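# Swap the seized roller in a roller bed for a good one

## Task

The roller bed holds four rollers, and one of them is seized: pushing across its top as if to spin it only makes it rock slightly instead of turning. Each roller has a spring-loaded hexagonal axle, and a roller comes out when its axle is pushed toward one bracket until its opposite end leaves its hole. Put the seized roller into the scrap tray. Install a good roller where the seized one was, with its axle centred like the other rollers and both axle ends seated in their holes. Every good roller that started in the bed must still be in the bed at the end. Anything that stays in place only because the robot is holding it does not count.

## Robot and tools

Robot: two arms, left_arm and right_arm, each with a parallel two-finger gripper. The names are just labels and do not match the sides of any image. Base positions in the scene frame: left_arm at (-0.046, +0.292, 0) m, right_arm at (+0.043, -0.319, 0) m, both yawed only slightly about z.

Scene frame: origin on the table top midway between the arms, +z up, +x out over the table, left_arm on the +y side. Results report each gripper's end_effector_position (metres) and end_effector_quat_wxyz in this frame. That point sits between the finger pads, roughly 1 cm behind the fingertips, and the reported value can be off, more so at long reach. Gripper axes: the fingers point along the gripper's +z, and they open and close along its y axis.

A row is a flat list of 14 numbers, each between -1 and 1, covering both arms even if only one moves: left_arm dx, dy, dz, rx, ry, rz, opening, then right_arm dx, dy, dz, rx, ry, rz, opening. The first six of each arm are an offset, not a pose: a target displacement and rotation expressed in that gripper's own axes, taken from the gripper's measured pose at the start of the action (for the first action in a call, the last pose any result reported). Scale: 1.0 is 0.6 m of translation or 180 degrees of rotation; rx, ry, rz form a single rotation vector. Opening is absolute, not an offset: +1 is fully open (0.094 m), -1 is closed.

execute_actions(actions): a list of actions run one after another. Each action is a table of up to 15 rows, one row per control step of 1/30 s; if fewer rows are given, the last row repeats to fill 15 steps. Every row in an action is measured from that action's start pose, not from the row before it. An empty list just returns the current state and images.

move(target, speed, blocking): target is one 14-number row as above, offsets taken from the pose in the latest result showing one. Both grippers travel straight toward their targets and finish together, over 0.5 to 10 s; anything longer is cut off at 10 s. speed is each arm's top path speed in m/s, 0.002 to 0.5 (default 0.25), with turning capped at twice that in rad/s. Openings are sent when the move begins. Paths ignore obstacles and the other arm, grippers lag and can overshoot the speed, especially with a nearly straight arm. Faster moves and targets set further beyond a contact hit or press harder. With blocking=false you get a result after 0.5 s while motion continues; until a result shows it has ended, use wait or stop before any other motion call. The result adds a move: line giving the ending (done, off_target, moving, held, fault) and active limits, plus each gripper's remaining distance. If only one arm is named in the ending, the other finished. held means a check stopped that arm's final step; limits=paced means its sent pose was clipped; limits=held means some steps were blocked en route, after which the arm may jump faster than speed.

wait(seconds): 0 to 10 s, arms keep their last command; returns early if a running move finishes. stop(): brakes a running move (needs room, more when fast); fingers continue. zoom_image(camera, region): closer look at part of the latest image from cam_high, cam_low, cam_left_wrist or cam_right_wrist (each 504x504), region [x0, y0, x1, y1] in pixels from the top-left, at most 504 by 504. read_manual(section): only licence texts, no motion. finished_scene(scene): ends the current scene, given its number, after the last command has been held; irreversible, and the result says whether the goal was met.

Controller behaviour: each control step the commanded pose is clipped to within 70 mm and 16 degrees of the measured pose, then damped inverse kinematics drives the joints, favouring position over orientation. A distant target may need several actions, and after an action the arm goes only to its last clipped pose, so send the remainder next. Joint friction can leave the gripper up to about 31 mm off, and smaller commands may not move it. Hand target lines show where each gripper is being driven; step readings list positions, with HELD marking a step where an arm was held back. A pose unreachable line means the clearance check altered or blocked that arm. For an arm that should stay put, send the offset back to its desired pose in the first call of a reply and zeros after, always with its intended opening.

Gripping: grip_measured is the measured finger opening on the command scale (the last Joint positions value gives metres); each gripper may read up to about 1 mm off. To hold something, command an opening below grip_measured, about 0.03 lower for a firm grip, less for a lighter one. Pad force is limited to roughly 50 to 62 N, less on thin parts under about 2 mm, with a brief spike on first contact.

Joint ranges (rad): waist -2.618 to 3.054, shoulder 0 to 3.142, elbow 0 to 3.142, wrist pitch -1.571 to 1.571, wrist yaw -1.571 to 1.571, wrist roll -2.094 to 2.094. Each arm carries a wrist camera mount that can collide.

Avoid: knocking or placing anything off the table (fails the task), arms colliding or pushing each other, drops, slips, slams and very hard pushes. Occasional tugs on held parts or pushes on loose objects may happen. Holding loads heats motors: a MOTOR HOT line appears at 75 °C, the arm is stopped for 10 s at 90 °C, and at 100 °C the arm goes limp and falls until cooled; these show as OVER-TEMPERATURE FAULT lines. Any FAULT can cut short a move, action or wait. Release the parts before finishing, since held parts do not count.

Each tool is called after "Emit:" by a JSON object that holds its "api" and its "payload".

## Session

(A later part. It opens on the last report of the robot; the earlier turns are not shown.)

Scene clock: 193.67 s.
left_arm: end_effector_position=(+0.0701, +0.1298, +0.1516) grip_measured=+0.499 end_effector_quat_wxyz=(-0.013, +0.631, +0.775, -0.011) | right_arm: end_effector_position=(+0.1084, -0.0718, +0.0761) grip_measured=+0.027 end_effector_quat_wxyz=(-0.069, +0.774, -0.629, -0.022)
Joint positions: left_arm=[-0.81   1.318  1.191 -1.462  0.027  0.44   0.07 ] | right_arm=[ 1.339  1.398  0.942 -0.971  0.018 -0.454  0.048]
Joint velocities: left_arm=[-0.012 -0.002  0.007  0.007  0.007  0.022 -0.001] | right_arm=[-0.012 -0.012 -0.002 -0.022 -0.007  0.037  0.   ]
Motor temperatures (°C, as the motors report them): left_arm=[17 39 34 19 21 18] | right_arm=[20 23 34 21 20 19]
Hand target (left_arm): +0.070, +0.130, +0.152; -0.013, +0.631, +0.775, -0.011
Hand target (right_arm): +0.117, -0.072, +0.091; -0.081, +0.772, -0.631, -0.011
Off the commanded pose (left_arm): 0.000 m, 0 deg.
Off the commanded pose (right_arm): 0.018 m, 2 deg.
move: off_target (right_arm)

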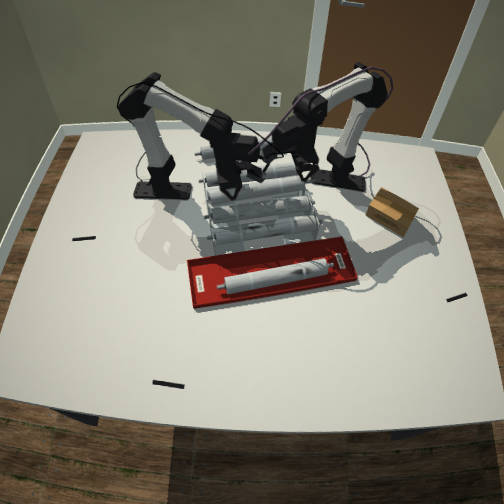

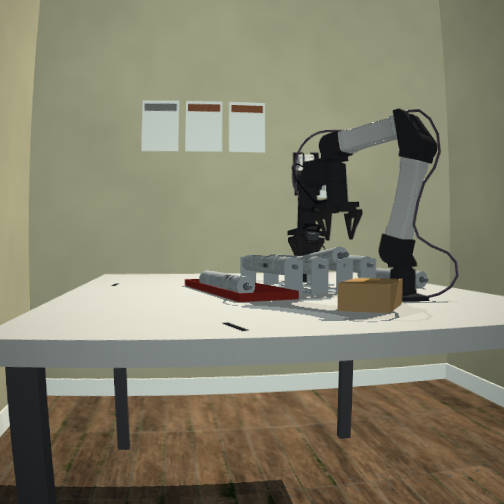

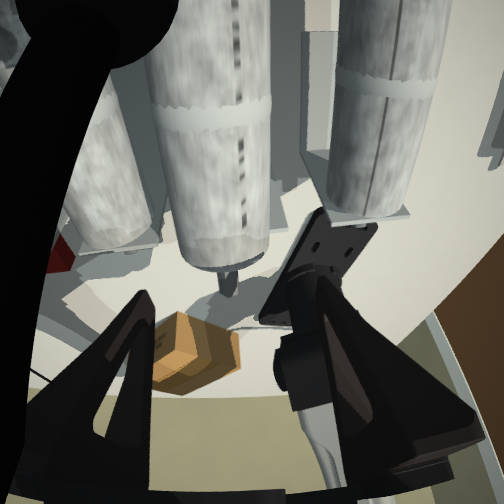

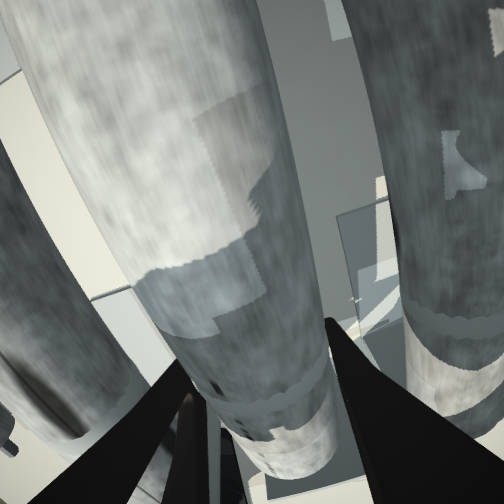

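Emit:
{"api": "move", "payload": {"target": [0.085,-0.017,0.1,0,0,0,0,0,0,-0.015,0,0,0,-0.06], "speed": 0.06}}

Emit:
{"api": "move", "payload": {"target": [0,0,0,0,0,0,-1,0,0,-0.015,0,0,0,-0.06]}}

Emit:
{"api": "move", "payload": {"target": [-0.04,0,0,0,0,0,-1,0,0,-0.015,0,0,0,-0.06], "speed": 0.02}}

Emit:
{"api": "zoom_image", "payload": {"camera": "cam_high", "region": [180,150,340,230]}}

Scene clock: 199.07 s.
left_arm: end_effector_position=(+0.0474, +0.1756, +0.0971) grip_measured=+0.001 end_effector_quat_wxyz=(-0.016, +0.630, +0.776, -0.010) | right_arm: end_effector_position=(+0.1081, -0.0719, +0.0757) grip_measured=+0.027 end_effector_quat_wxyz=(-0.067, +0.774, -0.629, -0.022)
Joint positions: left_arm=[-0.747  1.118  0.846 -1.326  0.026  0.501  0.047] | right_arm=[ 1.339  1.4    0.942 -0.971  0.016 -0.454  0.048]
Joint velocities: left_arm=[ 0.002  0.007 -0.002  0.007  0.007 -0.022  0.   ] | right_arm=[-0.007  0.017 -0.027 -0.081 -0.022 -0.081 -0.   ]
Motor temperatures (°C, as the motors report them): left_arm=[17 38 34 19 21 18] | right_arm=[20 24 35 21 20 19]
Hand target (left_arm): +0.048, +0.179, +0.094; -0.012, +0.631, +0.775, -0.010
Hand target (right_arm): +0.108, -0.073, +0.085; -0.069, +0.774, -0.629, -0.022
Off the commanded pose (left_arm): 0.005 m, 0 deg.
Off the commanded pose (right_arm): 0.009 m, 0 deg.
move: done

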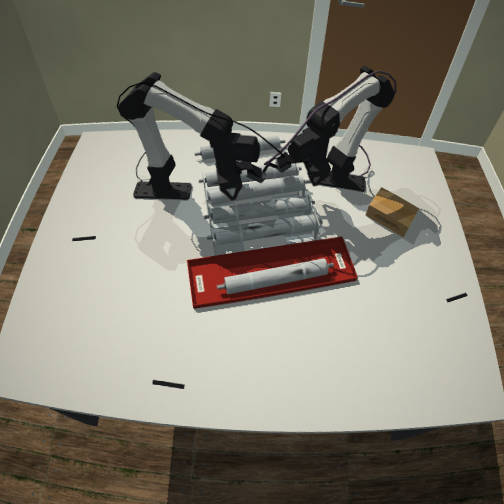

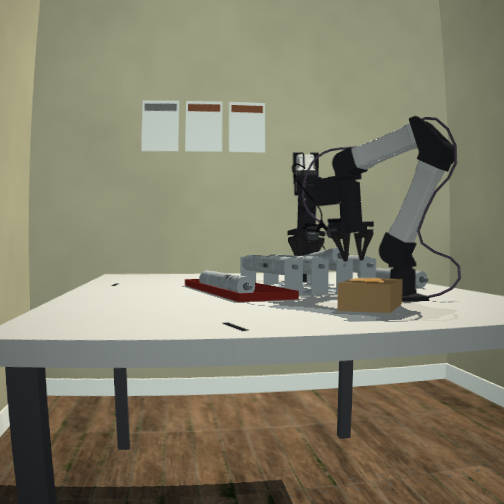

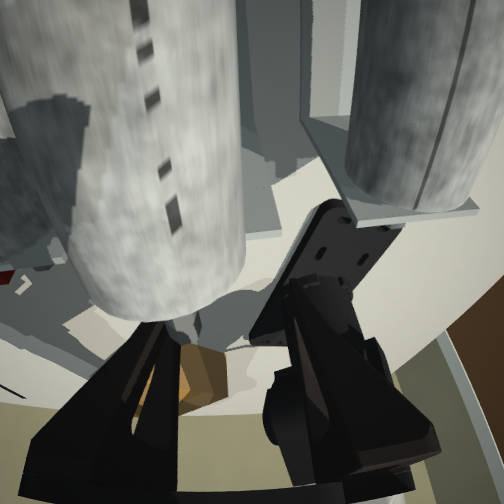

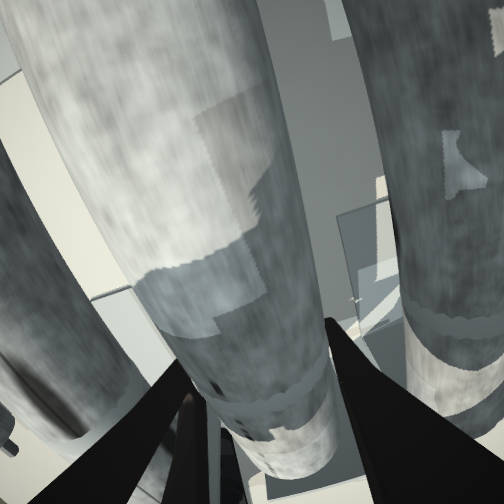

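Scene clock: 199.77 s.
left_arm: end_effector_position=(+0.0521, +0.1770, +0.0970) grip_measured=-0.791 end_effector_quat_wxyz=(-0.010, +0.631, +0.776, +0.002) | right_arm: end_effector_position=(+0.1054, -0.0727, +0.0755) grip_measured=+0.026 end_effector_quat_wxyz=(-0.064, +0.784, -0.617, -0.024)
Joint positions: left_arm=[-0.747  1.118  0.846 -1.318  0.     0.501  0.01 ] | right_arm=[ 1.343  1.4    0.942 -0.977  0.009 -0.481  0.048]
Joint velocities: left_arm=[ 0.007 -0.002  0.002  0.022 -0.051 -0.022  0.   ] | right_arm=[-0.002 -0.002 -0.017 -0.022  0.007 -0.022 -0.   ]
Motor temperatures (°C, as the motors report them): left_arm=[17 38 34 19 21 18] | right_arm=[20 24 35 21 20 19]
Hand target (left_arm): +0.048, +0.176, +0.097; -0.016, +0.630, +0.776, -0.010
Hand target (right_arm): +0.108, -0.073, +0.084; -0.068, +0.774, -0.629, -0.023
Off the commanded pose (left_arm): 0.005 m, 2 deg.
Off the commanded pose (right_arm): 0.009 m, 2 deg.
move: done

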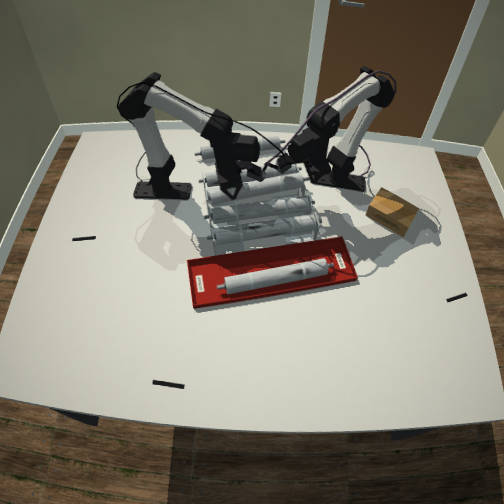

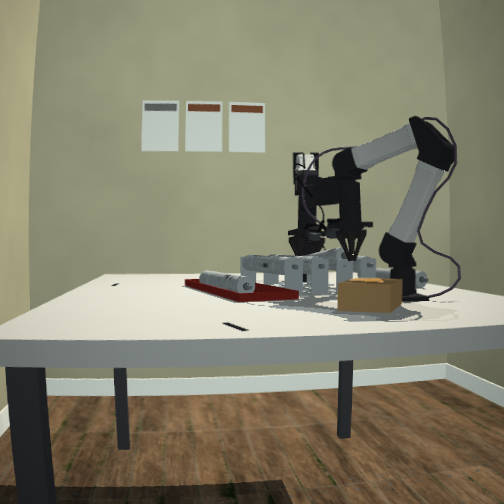

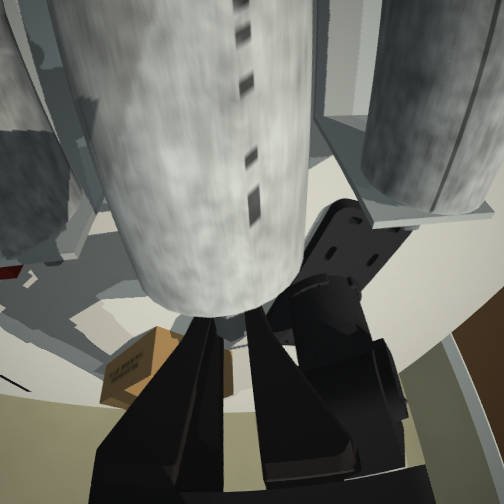

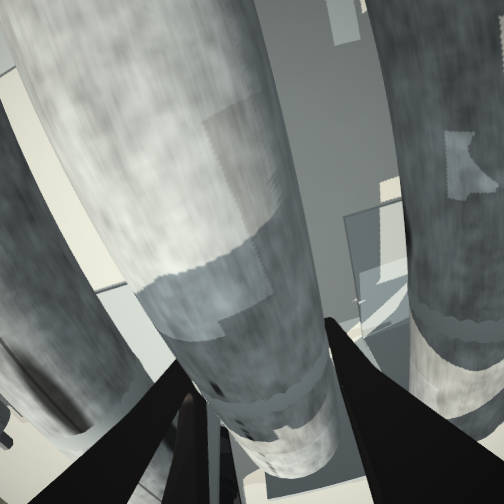

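Scene clock: 201.20 s.
left_arm: end_effector_position=(+0.0519, +0.1768, +0.0970) grip_measured=-0.791 end_effector_quat_wxyz=(-0.035, +0.629, +0.776, +0.027) | right_arm: end_effector_position=(+0.1054, -0.0727, +0.0755) grip_measured=+0.026 end_effector_quat_wxyz=(-0.064, +0.785, -0.616, -0.024)
Joint positions: left_arm=[-0.791  1.18   0.878 -1.348 -0.036  0.452  0.01 ] | right_arm=[ 1.343  1.4    0.942 -0.977  0.008 -0.485  0.048]
Joint velocities: left_arm=[ 0.007 -0.022  0.007 -0.037 -0.022 -0.007  0.   ] | right_arm=[ 0.002 -0.002 -0.017  0.037 -0.007 -0.051  0.   ]
Motor temperatures (°C, as the motors report them): left_arm=[17 37 34 19 21 18] | right_arm=[20 24 35 21 20 19]
Hand target (left_arm): +0.056, +0.155, +0.097; -0.010, +0.631, +0.776, +0.001
Hand target (right_arm): +0.105, -0.074, +0.084; -0.064, +0.784, -0.617, -0.024
Off the commanded pose (left_arm): 0.024 m, 4 deg.
Off the commanded pose (right_arm): 0.009 m, 0 deg.
move: off_target (left_arm)

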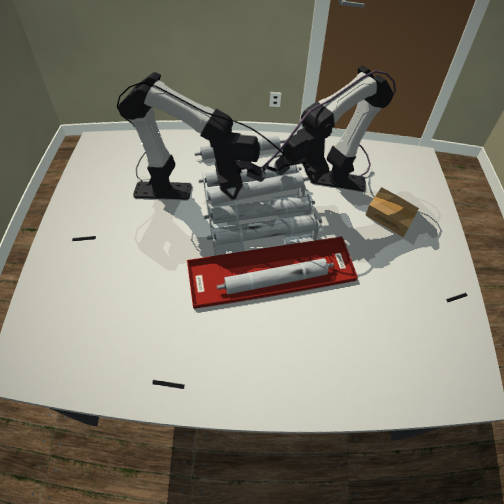

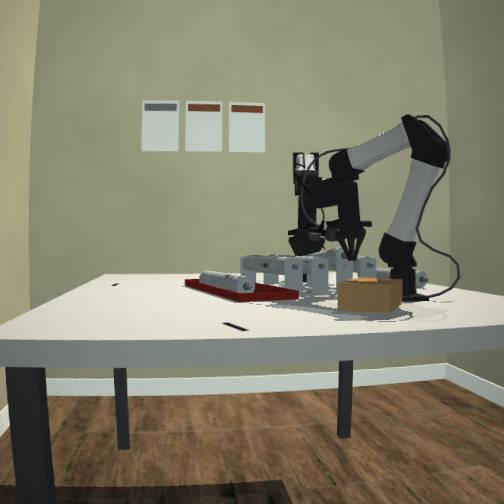

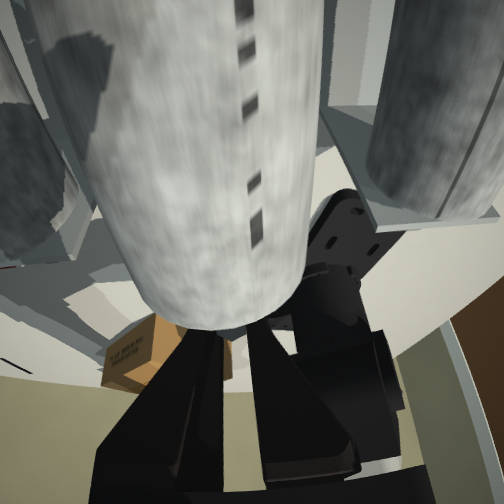

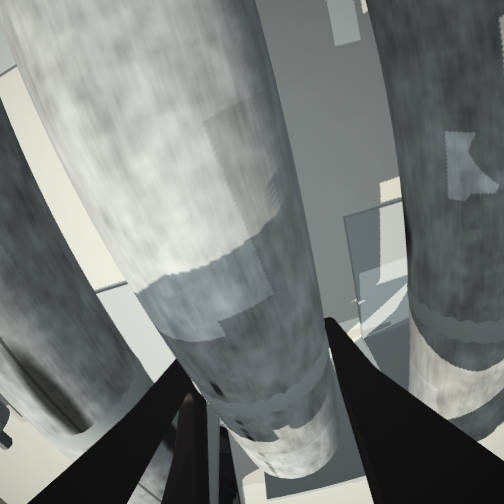

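Region (180, 150, 340, 230) of cam_high's 504x504 image, scaled by 3.150, with more detail than that image has.

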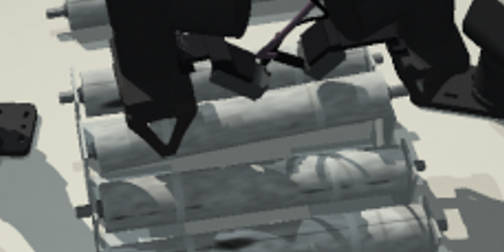

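Emit:
{"api": "move", "payload": {"target": [0,0.02,0,0,0,0,-1,0,-0.012,0.015,0,0,0,-0.06], "speed": 0.008}}

Emit:
{"api": "move", "payload": {"target": [-0.03,0,0,0,0,0,-1,0,0,-0.05,0,0,0,-0.06], "speed": 0.008}}

Emit:
{"api": "zoom_image", "payload": {"camera": "cam_high", "region": [180,150,340,230]}}

Scene clock: 207.23 s.
left_arm: end_effector_position=(+0.0534, +0.1774, +0.0972) grip_measured=-0.791 end_effector_quat_wxyz=(-0.038, +0.629, +0.777, +0.009) | right_arm: end_effector_position=(+0.1065, -0.0722, +0.0717) grip_measured=+0.026 end_effector_quat_wxyz=(-0.055, +0.786, -0.616, -0.029)
Joint positions: left_arm=[-0.745  1.18   0.88  -1.347 -0.005  0.499  0.01 ] | right_arm=[ 1.326  1.417  0.942 -0.971 -0.011 -0.501  0.048]
Joint velocities: left_arm=[-0.012  0.007  0.007  0.066 -0.037 -0.007  0.   ] | right_arm=[-0.012 -0.012 -0.007  0.037  0.037  0.022  0.001]
Motor temperatures (°C, as the motors report them): left_arm=[17 36 34 19 21 18] | right_arm=[20 24 35 21 20 19]
Hand target (left_arm): +0.064, +0.180, +0.097; -0.035, +0.628, +0.777, +0.027
Hand target (right_arm): +0.113, -0.070, +0.067; -0.063, +0.785, -0.616, -0.024
Off the commanded pose (left_arm): 0.010 m, 2 deg.
Off the commanded pose (right_arm): 0.008 m, 1 deg.
move: done

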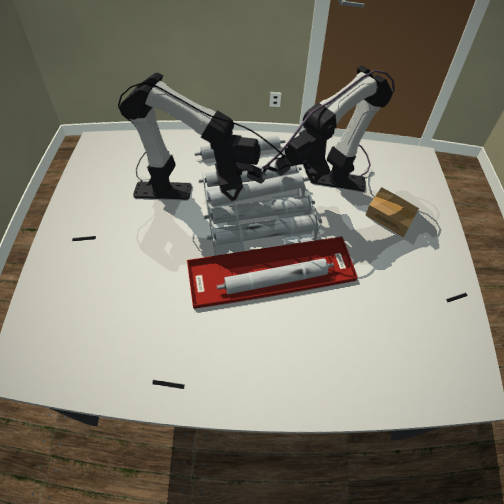

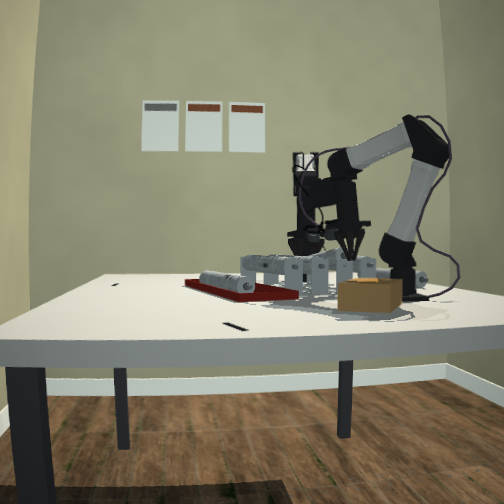

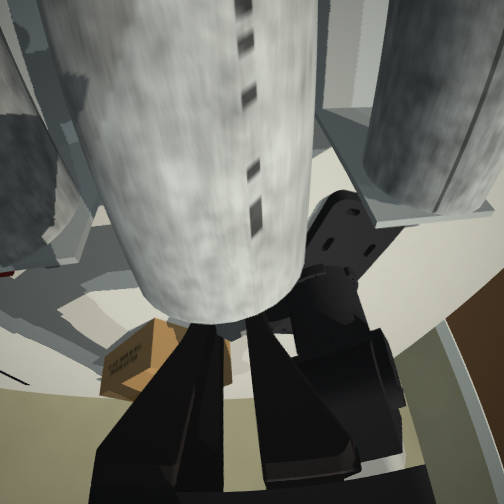

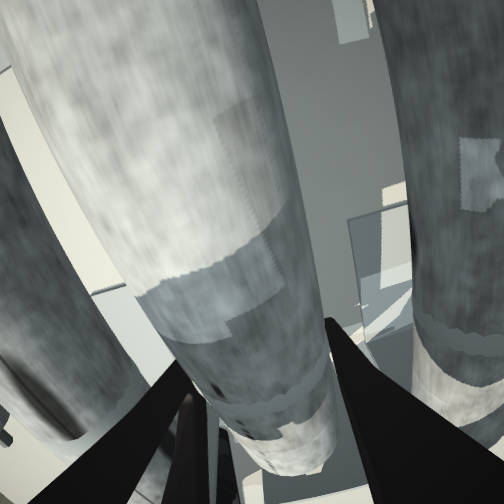

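Scene clock: 211.20 s.
left_arm: end_effector_position=(+0.0520, +0.1778, +0.0966) grip_measured=-0.791 end_effector_quat_wxyz=(-0.057, +0.628, +0.776, +0.025) | right_arm: end_effector_position=(+0.1055, -0.0727, +0.0791) grip_measured=+0.026 end_effector_quat_wxyz=(-0.049, +0.786, -0.616, -0.030)
Joint positions: left_arm=[-0.774  1.221  0.898 -1.369 -0.026  0.468  0.01 ] | right_arm=[ 1.326  1.417  0.973 -1.013 -0.016 -0.501  0.048]
Joint velocities: left_arm=[ 0.002 -0.012 -0.002 -0.007 -0.051 -0.007 -0.   ] | right_arm=[-0.012 -0.007  0.017 -0.051 -0.037 -0.037 -0.001]
Motor temperatures (°C, as the motors report them): left_arm=[17 36 35 19 21 18] | right_arm=[20 24 36 21 20 19]
Hand target (left_arm): +0.057, +0.161, +0.096; -0.038, +0.629, +0.776, +0.009
Hand target (right_arm): +0.106, -0.075, +0.100; -0.056, +0.786, -0.616, -0.030
Off the commanded pose (left_arm): 0.019 m, 3 deg.
Off the commanded pose (right_arm): 0.023 m, 1 deg.
move: off_target (left_arm, right_arm)

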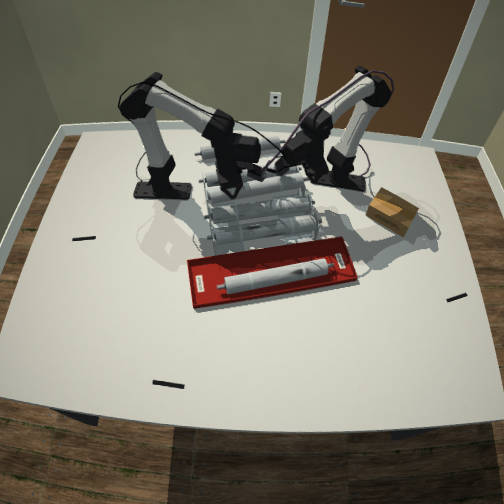

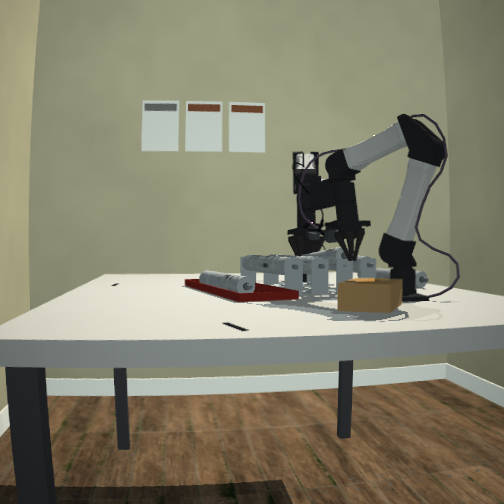

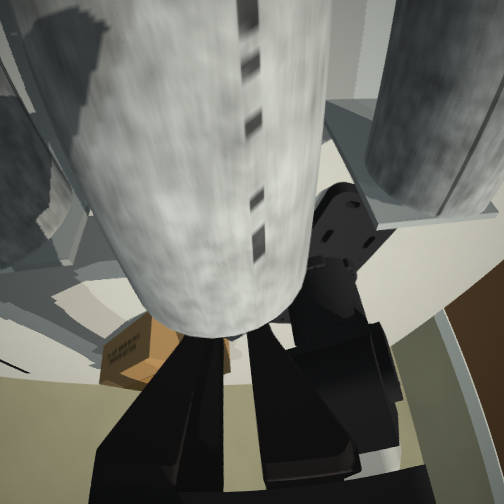

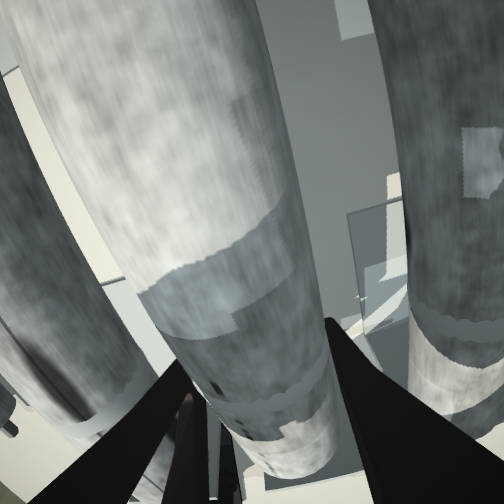

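Region (180, 150, 340, 230) of cam_high's 504x504 image, scaled by 3.150, with more detail than that image has.

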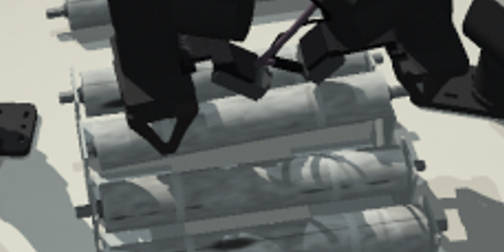

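Emit:
{"api": "move", "payload": {"target": [0.04,0.035,0,0,0,0,-1,0,-0.03,0.0,0,0,0,-0.06], "speed": 0.015}}

Emit:
{"api": "move", "payload": {"target": [-0.05,0,0,0,0,0,-1,0,0,-0.01,0,0,0,-0.06], "speed": 0.015}}

Emit:
{"api": "zoom_image", "payload": {"camera": "cam_high", "region": [180,150,340,230]}}

Scene clock: 217.53 s.
left_arm: end_effector_position=(+0.0714, +0.1819, +0.0974) grip_measured=-0.791 end_effector_quat_wxyz=(-0.034, +0.633, +0.773, -0.006) | right_arm: end_effector_position=(+0.1177, -0.0699, +0.0727) grip_measured=+0.026 end_effector_quat_wxyz=(-0.046, +0.780, -0.623, -0.037)
Joint positions: left_arm=[-0.621  1.208  0.898 -1.327  0.015  0.635  0.01 ] | right_arm=[ 1.27   1.448  0.973 -0.984 -0.037 -0.537  0.048]
Joint velocities: left_arm=[ 0.017  0.002  0.012 -0.125 -0.066  0.007 -0.   ] | right_arm=[ 0.012 -0.012 -0.002 -0.051  0.022 -0.022 -0.   ]
Motor temperatures (°C, as the motors report them): left_arm=[17 35 35 19 21 18] | right_arm=[20 25 36 21 20 19]
Hand target (left_arm): +0.068, +0.204, +0.099; -0.056, +0.628, +0.776, +0.026
Hand target (right_arm): +0.123, -0.068, +0.080; -0.050, +0.786, -0.616, -0.030
Off the commanded pose (left_arm): 0.024 m, 4 deg.
Off the commanded pose (right_arm): 0.009 m, 1 deg.
move: off_target (left_arm)

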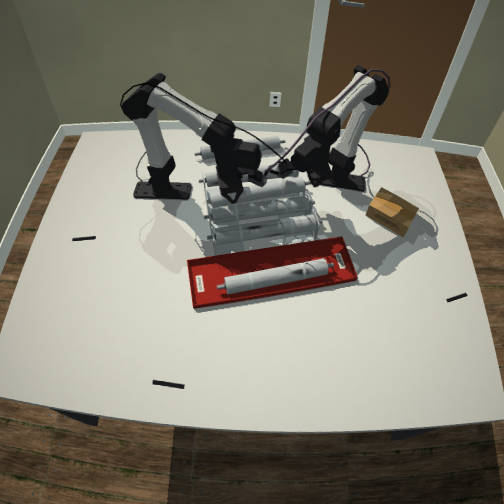

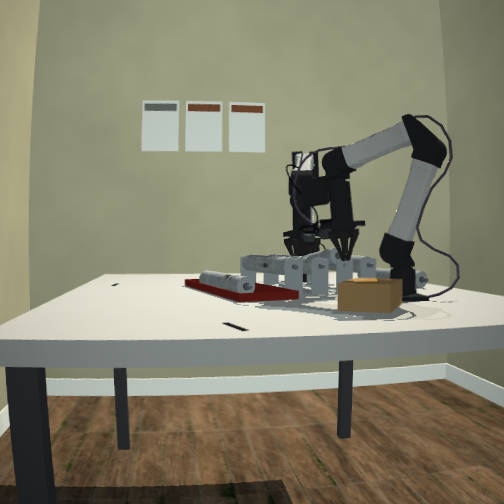

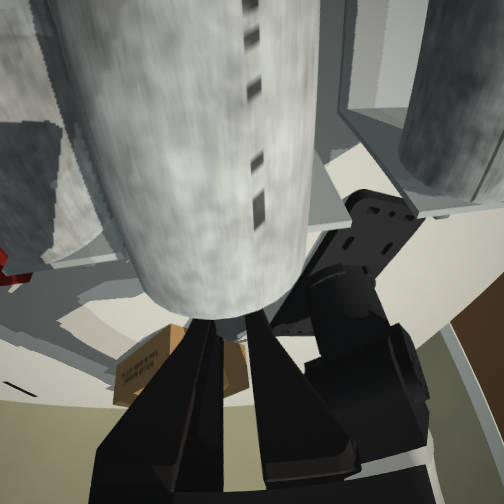

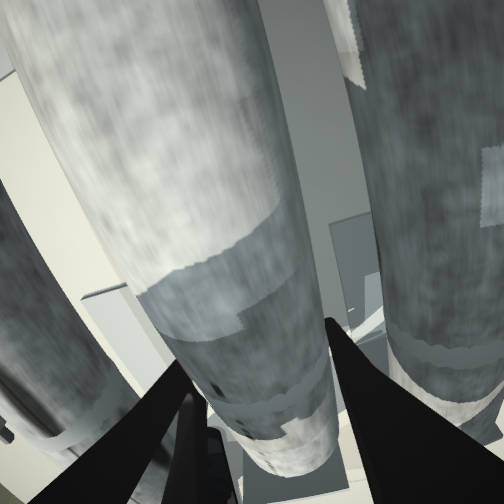

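Scene clock: 219.77 s.
left_arm: end_effector_position=(+0.0709, +0.1809, +0.0973) grip_measured=-0.791 end_effector_quat_wxyz=(-0.067, +0.633, +0.770, +0.027) | right_arm: end_effector_position=(+0.1178, -0.0697, +0.0727) grip_measured=+0.026 end_effector_quat_wxyz=(-0.046, +0.779, -0.624, -0.037)
Joint positions: left_arm=[-0.685  1.283  0.94  -1.367 -0.038  0.572  0.01 ] | right_arm=[ 1.27   1.448  0.973 -0.983 -0.037 -0.535  0.048]
Joint velocities: left_arm=[-0.017 -0.007 -0.002  0.037 -0.081  0.022 -0.001] | right_arm=[-0.017 -0.012 -0.007 -0.022  0.007  0.022 -0.001]
Motor temperatures (°C, as the motors report them): left_arm=[17 35 35 19 21 18] | right_arm=[20 25 36 21 20 19]
Hand target (left_arm): +0.077, +0.154, +0.098; -0.035, +0.634, +0.772, -0.007
Hand target (right_arm): +0.118, -0.071, +0.078; -0.046, +0.780, -0.623, -0.037
Off the commanded pose (left_arm): 0.029 m, 5 deg.
Off the commanded pose (right_arm): 0.006 m, 0 deg.
move: off_target (left_arm)

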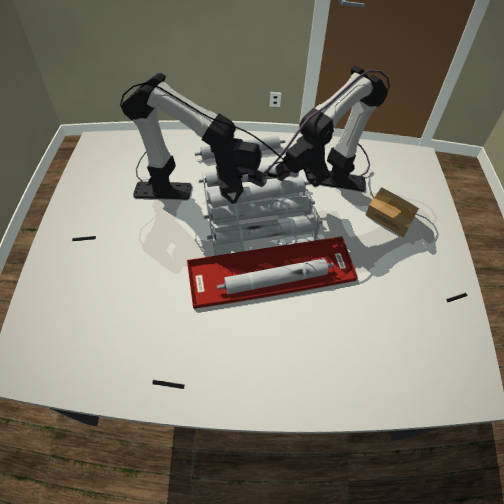

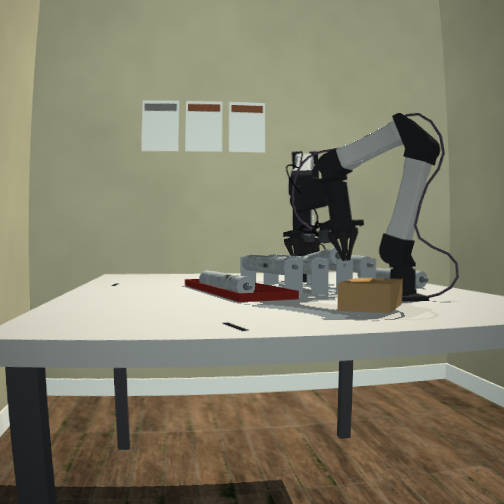

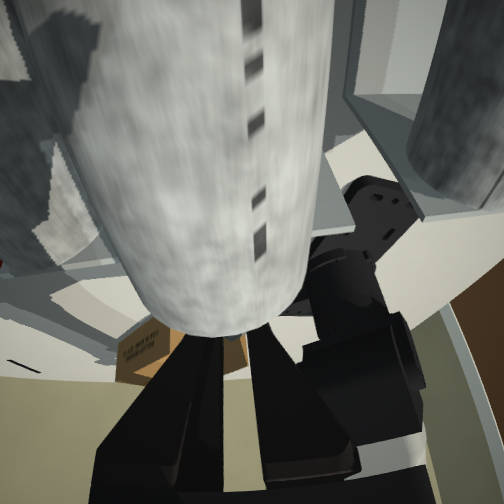

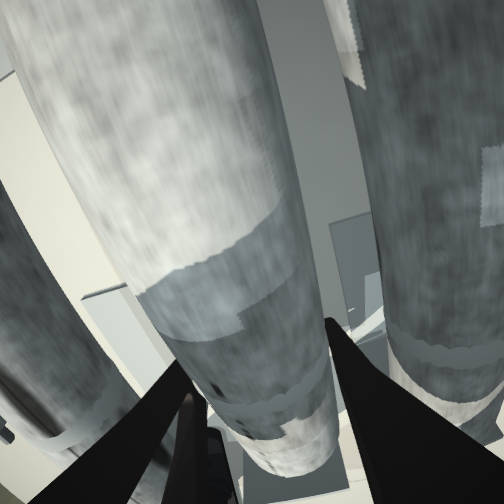

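Region (180, 150, 340, 230) of cam_high's 504x504 image, scaled by 3.150, with more detail than that image has.

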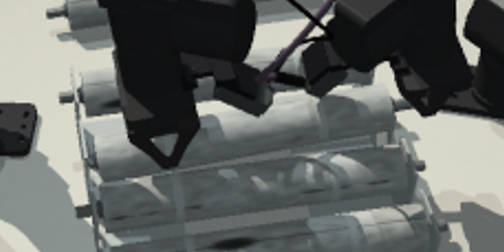

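Overshot; sweep back slowly with light push.

Emit:
{"api": "move", "payload": {"target": [-0.01,-0.025,0,0,0,0,-1,0,0.025,-0.01,0,0,0,-0.06], "speed": 0.005}}

Emit:
{"api": "move", "payload": {"target": [-0.04,0,0,0,0,0,-1,0,0,-0.01,0,0,0,-0.06], "speed": 0.015}}

Emit:
{"api": "zoom_image", "payload": {"camera": "cam_high", "region": [180,150,340,230]}}

Scene clock: 228.10 s.
left_arm: end_effector_position=(+0.0634, +0.1798, +0.0983) grip_measured=-0.791 end_effector_quat_wxyz=(-0.072, +0.629, +0.773, +0.046) | right_arm: end_effector_position=(+0.1157, -0.0697, +0.0729) grip_measured=+0.026 end_effector_quat_wxyz=(-0.054, +0.784, -0.619, -0.017)
Joint positions: left_arm=[-0.75   1.283  0.94  -1.387 -0.063  0.494  0.01 ] | right_arm=[ 1.308  1.446  0.973 -0.985  0.01  -0.513  0.048]
Joint velocities: left_arm=[-0.007 -0.002 -0.007 -0.081 -0.037  0.022  0.001] | right_arm=[-0.002  0.017 -0.002 -0.022 -0.095 -0.095 -0.001]
Motor temperatures (°C, as the motors report them): left_arm=[17 34 35 19 21 18] | right_arm=[20 25 36 21 20 19]
Hand target (left_arm): +0.057, +0.172, +0.097; -0.068, +0.634, +0.770, +0.026
Hand target (right_arm): +0.104, -0.074, +0.078; -0.046, +0.779, -0.624, -0.037
Off the commanded pose (left_arm): 0.010 m, 2 deg.
Off the commanded pose (right_arm): 0.014 m, 3 deg.
move: off_target (right_arm)

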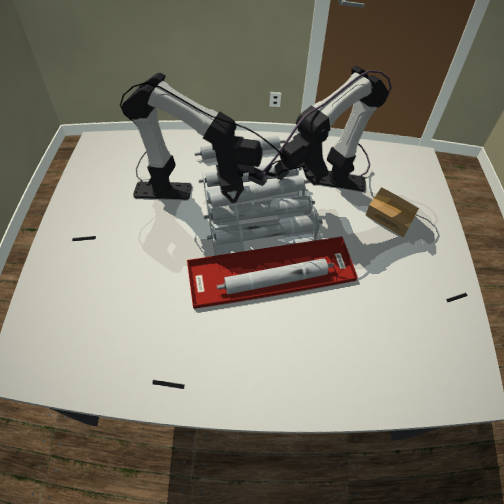

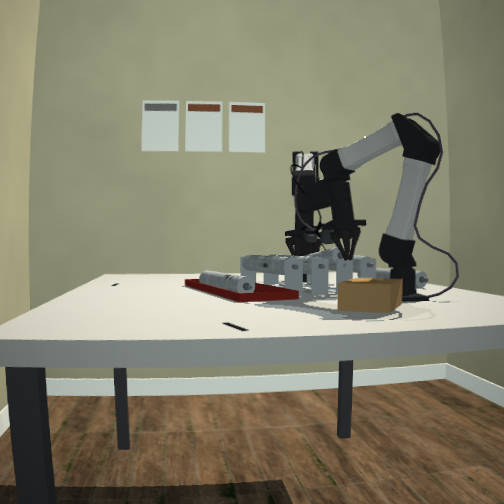

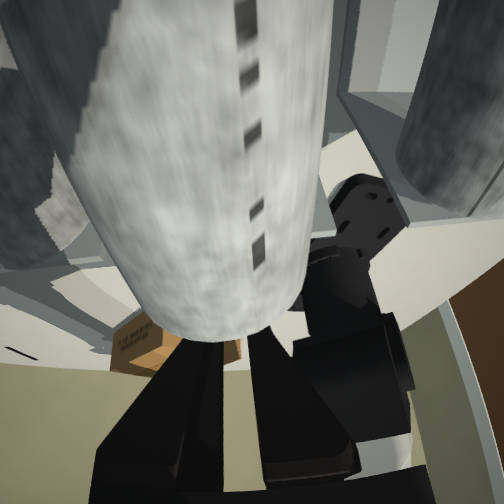

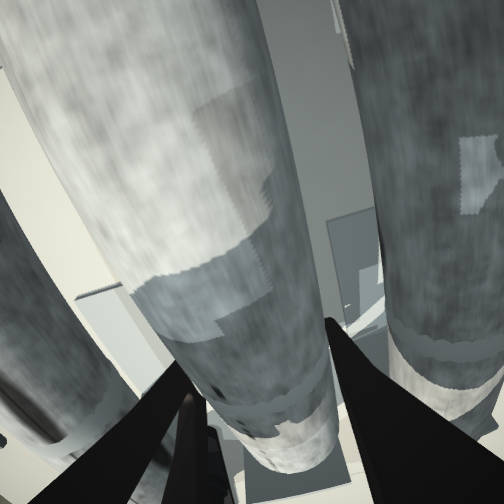

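Scene clock: 229.93 s.
left_arm: end_effector_position=(+0.0631, +0.1801, +0.0975) grip_measured=-0.791 end_effector_quat_wxyz=(-0.098, +0.626, +0.770, +0.069) | right_arm: end_effector_position=(+0.1160, -0.0698, +0.0729) grip_measured=+0.026 end_effector_quat_wxyz=(-0.054, +0.784, -0.618, -0.016)
Joint positions: left_arm=[-0.783  1.342  0.967 -1.418 -0.093  0.454  0.01 ] | right_arm=[ 1.308  1.446  0.973 -0.985  0.012 -0.516  0.048]
Joint velocities: left_arm=[-0.007  0.007 -0.012 -0.051 -0.022 -0.007  0.   ] | right_arm=[-0.027  0.007 -0.007  0.022  0.037 -0.022  0.   ]
Motor temperatures (°C, as the motors report them): left_arm=[17 34 35 19 21 18] | right_arm=[20 25 36 21 20 19]
Hand target (left_arm): +0.068, +0.158, +0.095; -0.073, +0.629, +0.772, +0.045
Hand target (right_arm): +0.115, -0.070, +0.079; -0.054, +0.784, -0.619, -0.017
Off the commanded pose (left_arm): 0.024 m, 4 deg.
Off the commanded pose (right_arm): 0.006 m, 0 deg.
move: off_target (left_arm)

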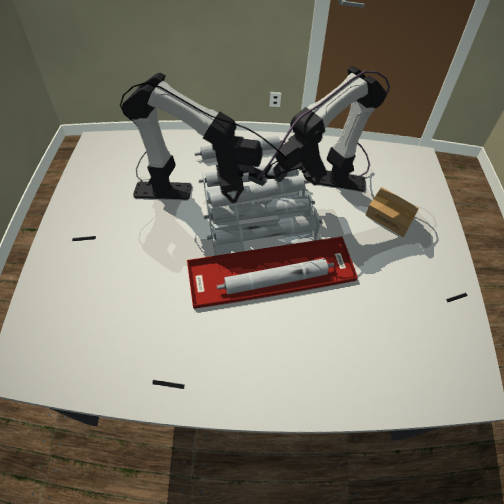

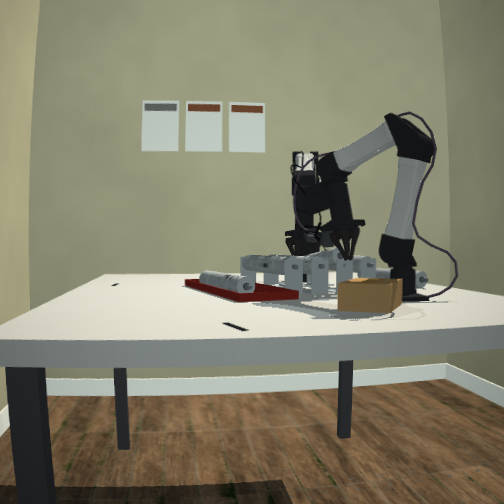

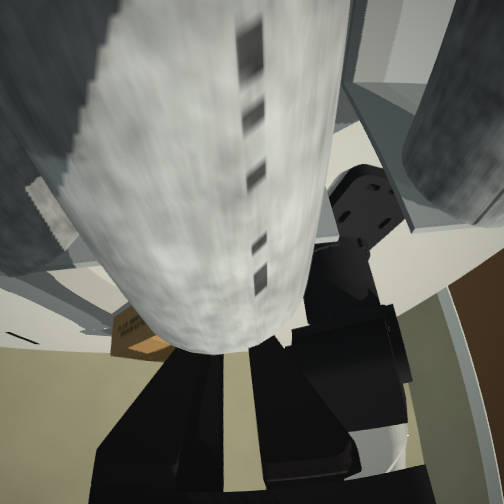

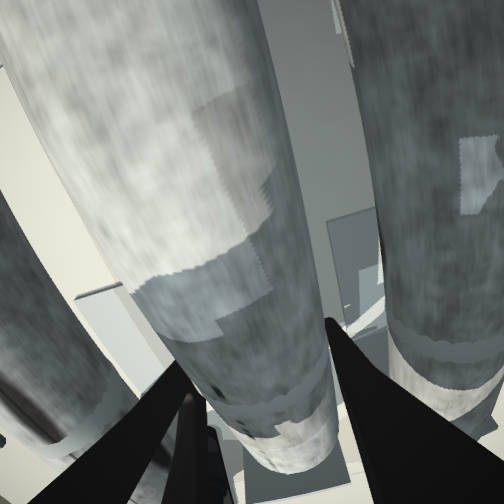

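Region (180, 150, 340, 230) of cam_high's 504x504 image, scaled by 3.150, with more detail than that image has.

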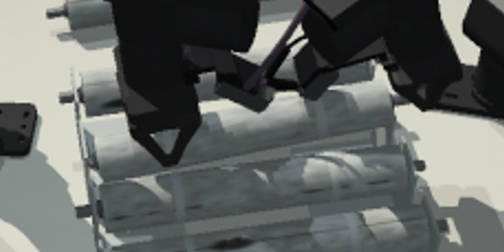

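Unload friction by pulling, move right ~5 mm, then push.

Emit:
{"api": "move", "payload": {"target": [0.04,-0.005,0,0,-0.05,0,-1,0,0.018,-0.01,0,0,0,-0.06], "speed": 0.015}}

Emit:
{"api": "move", "payload": {"target": [-0.04,0,0,0,0,0,-1,0,0,-0.01,0,0,0,-0.06], "speed": 0.015}}

Emit:
{"api": "zoom_image", "payload": {"camera": "cam_high", "region": [180,150,340,230]}}

Scene clock: 238.90 s.
left_arm: end_effector_position=(+0.0645, +0.1790, +0.1034) grip_measured=-0.791 end_effector_quat_wxyz=(-0.008, +0.635, +0.772, -0.000) | right_arm: end_effector_position=(+0.1118, -0.0705, +0.0725) grip_measured=+0.026 end_effector_quat_wxyz=(-0.053, +0.779, -0.625, -0.008)
Joint positions: left_arm=[-0.678  1.143  0.885 -1.329  0.002  0.582  0.01 ] | right_arm=[ 1.334  1.447  0.973 -0.993  0.029 -0.473  0.048]
Joint velocities: left_arm=[ 0.017 -0.002 -0.007  0.007 -0.125  0.022 -0.001] | right_arm=[-0.002 -0.007 -0.012 -0.037 -0.037  0.007 -0.   ]
Motor temperatures (°C, as the motors report them): left_arm=[17 34 35 19 21 18] | right_arm=[20 25 35 21 20 19]
Hand target (left_arm): +0.056, +0.201, +0.104; -0.037, +0.631, +0.775, +0.021
Hand target (right_arm): +0.105, -0.073, +0.078; -0.054, +0.784, -0.618, -0.016
Off the commanded pose (left_arm): 0.025 m, 4 deg.
Off the commanded pose (right_arm): 0.009 m, 1 deg.
move: off_target (left_arm)

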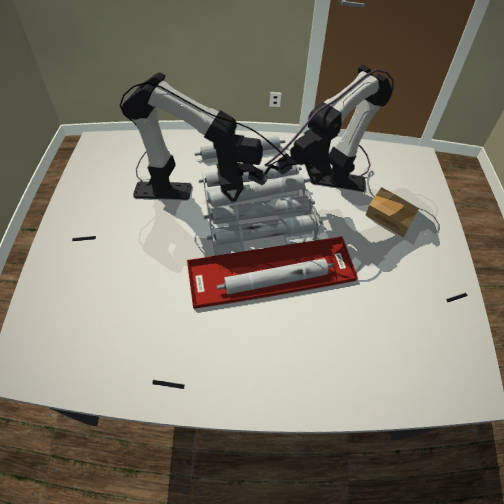

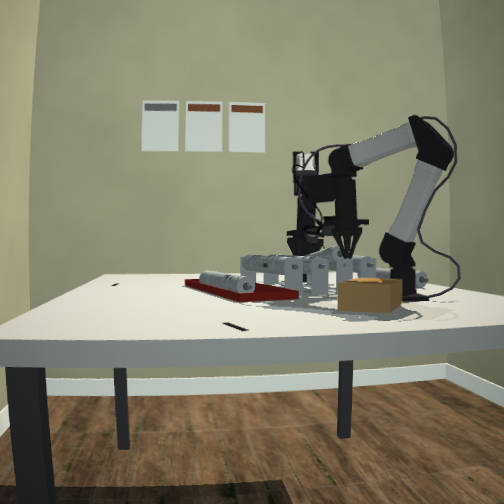

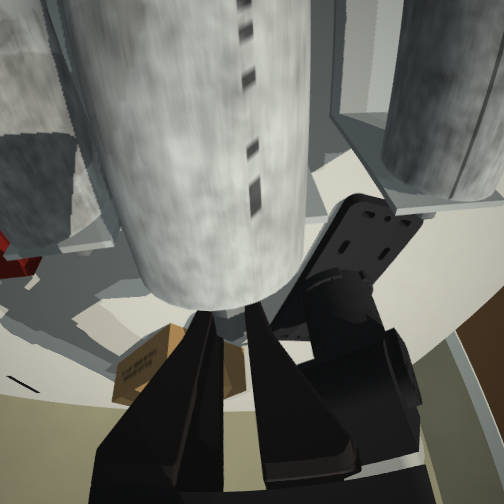

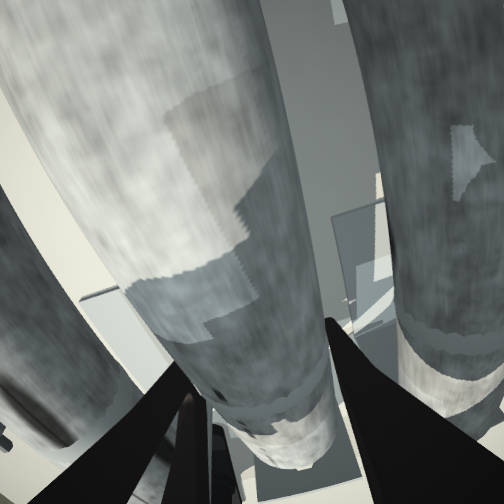

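Scene clock: 240.73 s.
left_arm: end_effector_position=(+0.0629, +0.1783, +0.0997) grip_measured=-0.791 end_effector_quat_wxyz=(-0.037, +0.634, +0.772, +0.023) | right_arm: end_effector_position=(+0.1118, -0.0706, +0.0721) grip_measured=+0.026 end_effector_quat_wxyz=(-0.052, +0.780, -0.624, -0.008)
Joint positions: left_arm=[-0.728  1.207  0.905 -1.35  -0.034  0.53   0.01 ] | right_arm=[ 1.334  1.449  0.973 -0.993  0.029 -0.475  0.048]
Joint velocities: left_arm=[-0.012 -0.012  0.007  0.095 -0.051  0.007  0.001] | right_arm=[-0.012 -0.012  0.012  0.066  0.051 -0.022  0.   ]
Motor temperatures (°C, as the motors report them): left_arm=[17 33 35 19 21 18] | right_arm=[20 25 35 21 20 19]
Hand target (left_arm): +0.069, +0.156, +0.104; -0.009, +0.636, +0.772, -0.002
Hand target (right_arm): +0.111, -0.071, +0.078; -0.054, +0.779, -0.625, -0.008
Off the commanded pose (left_arm): 0.024 m, 4 deg.
Off the commanded pose (right_arm): 0.006 m, 0 deg.
move: off_target (left_arm)

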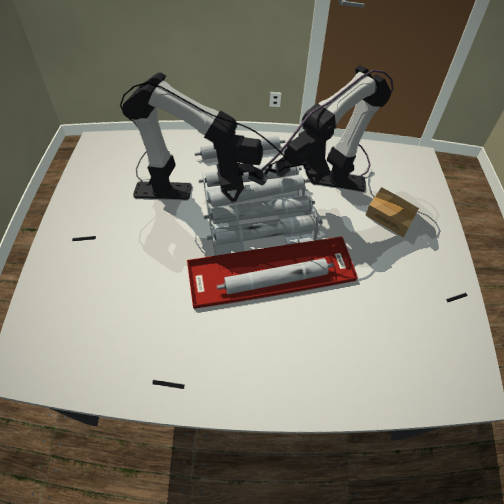

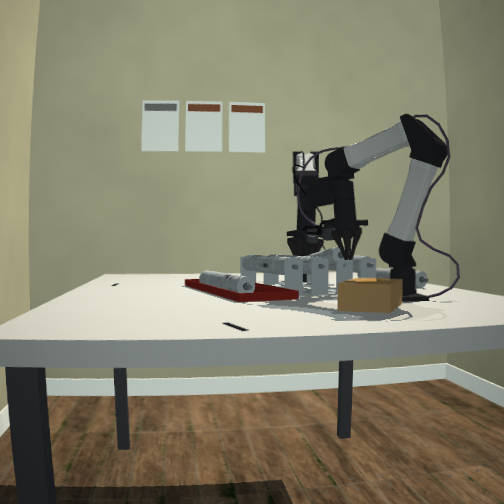

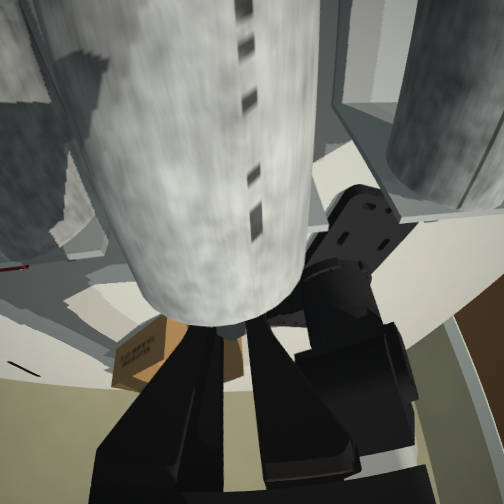

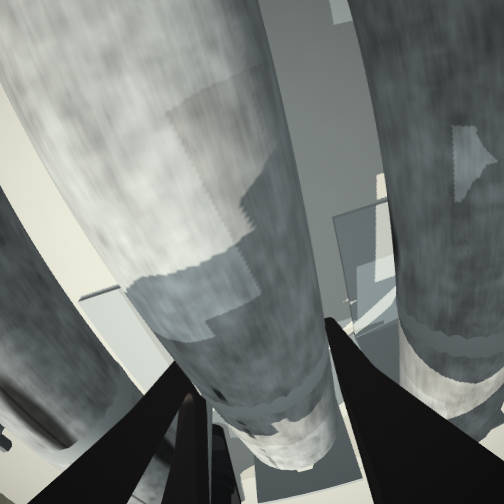

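Region (180, 150, 340, 230) of cam_high's 504x504 image, scaled by 3.150, with more detail than that image has.

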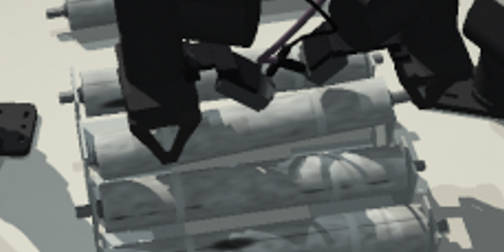

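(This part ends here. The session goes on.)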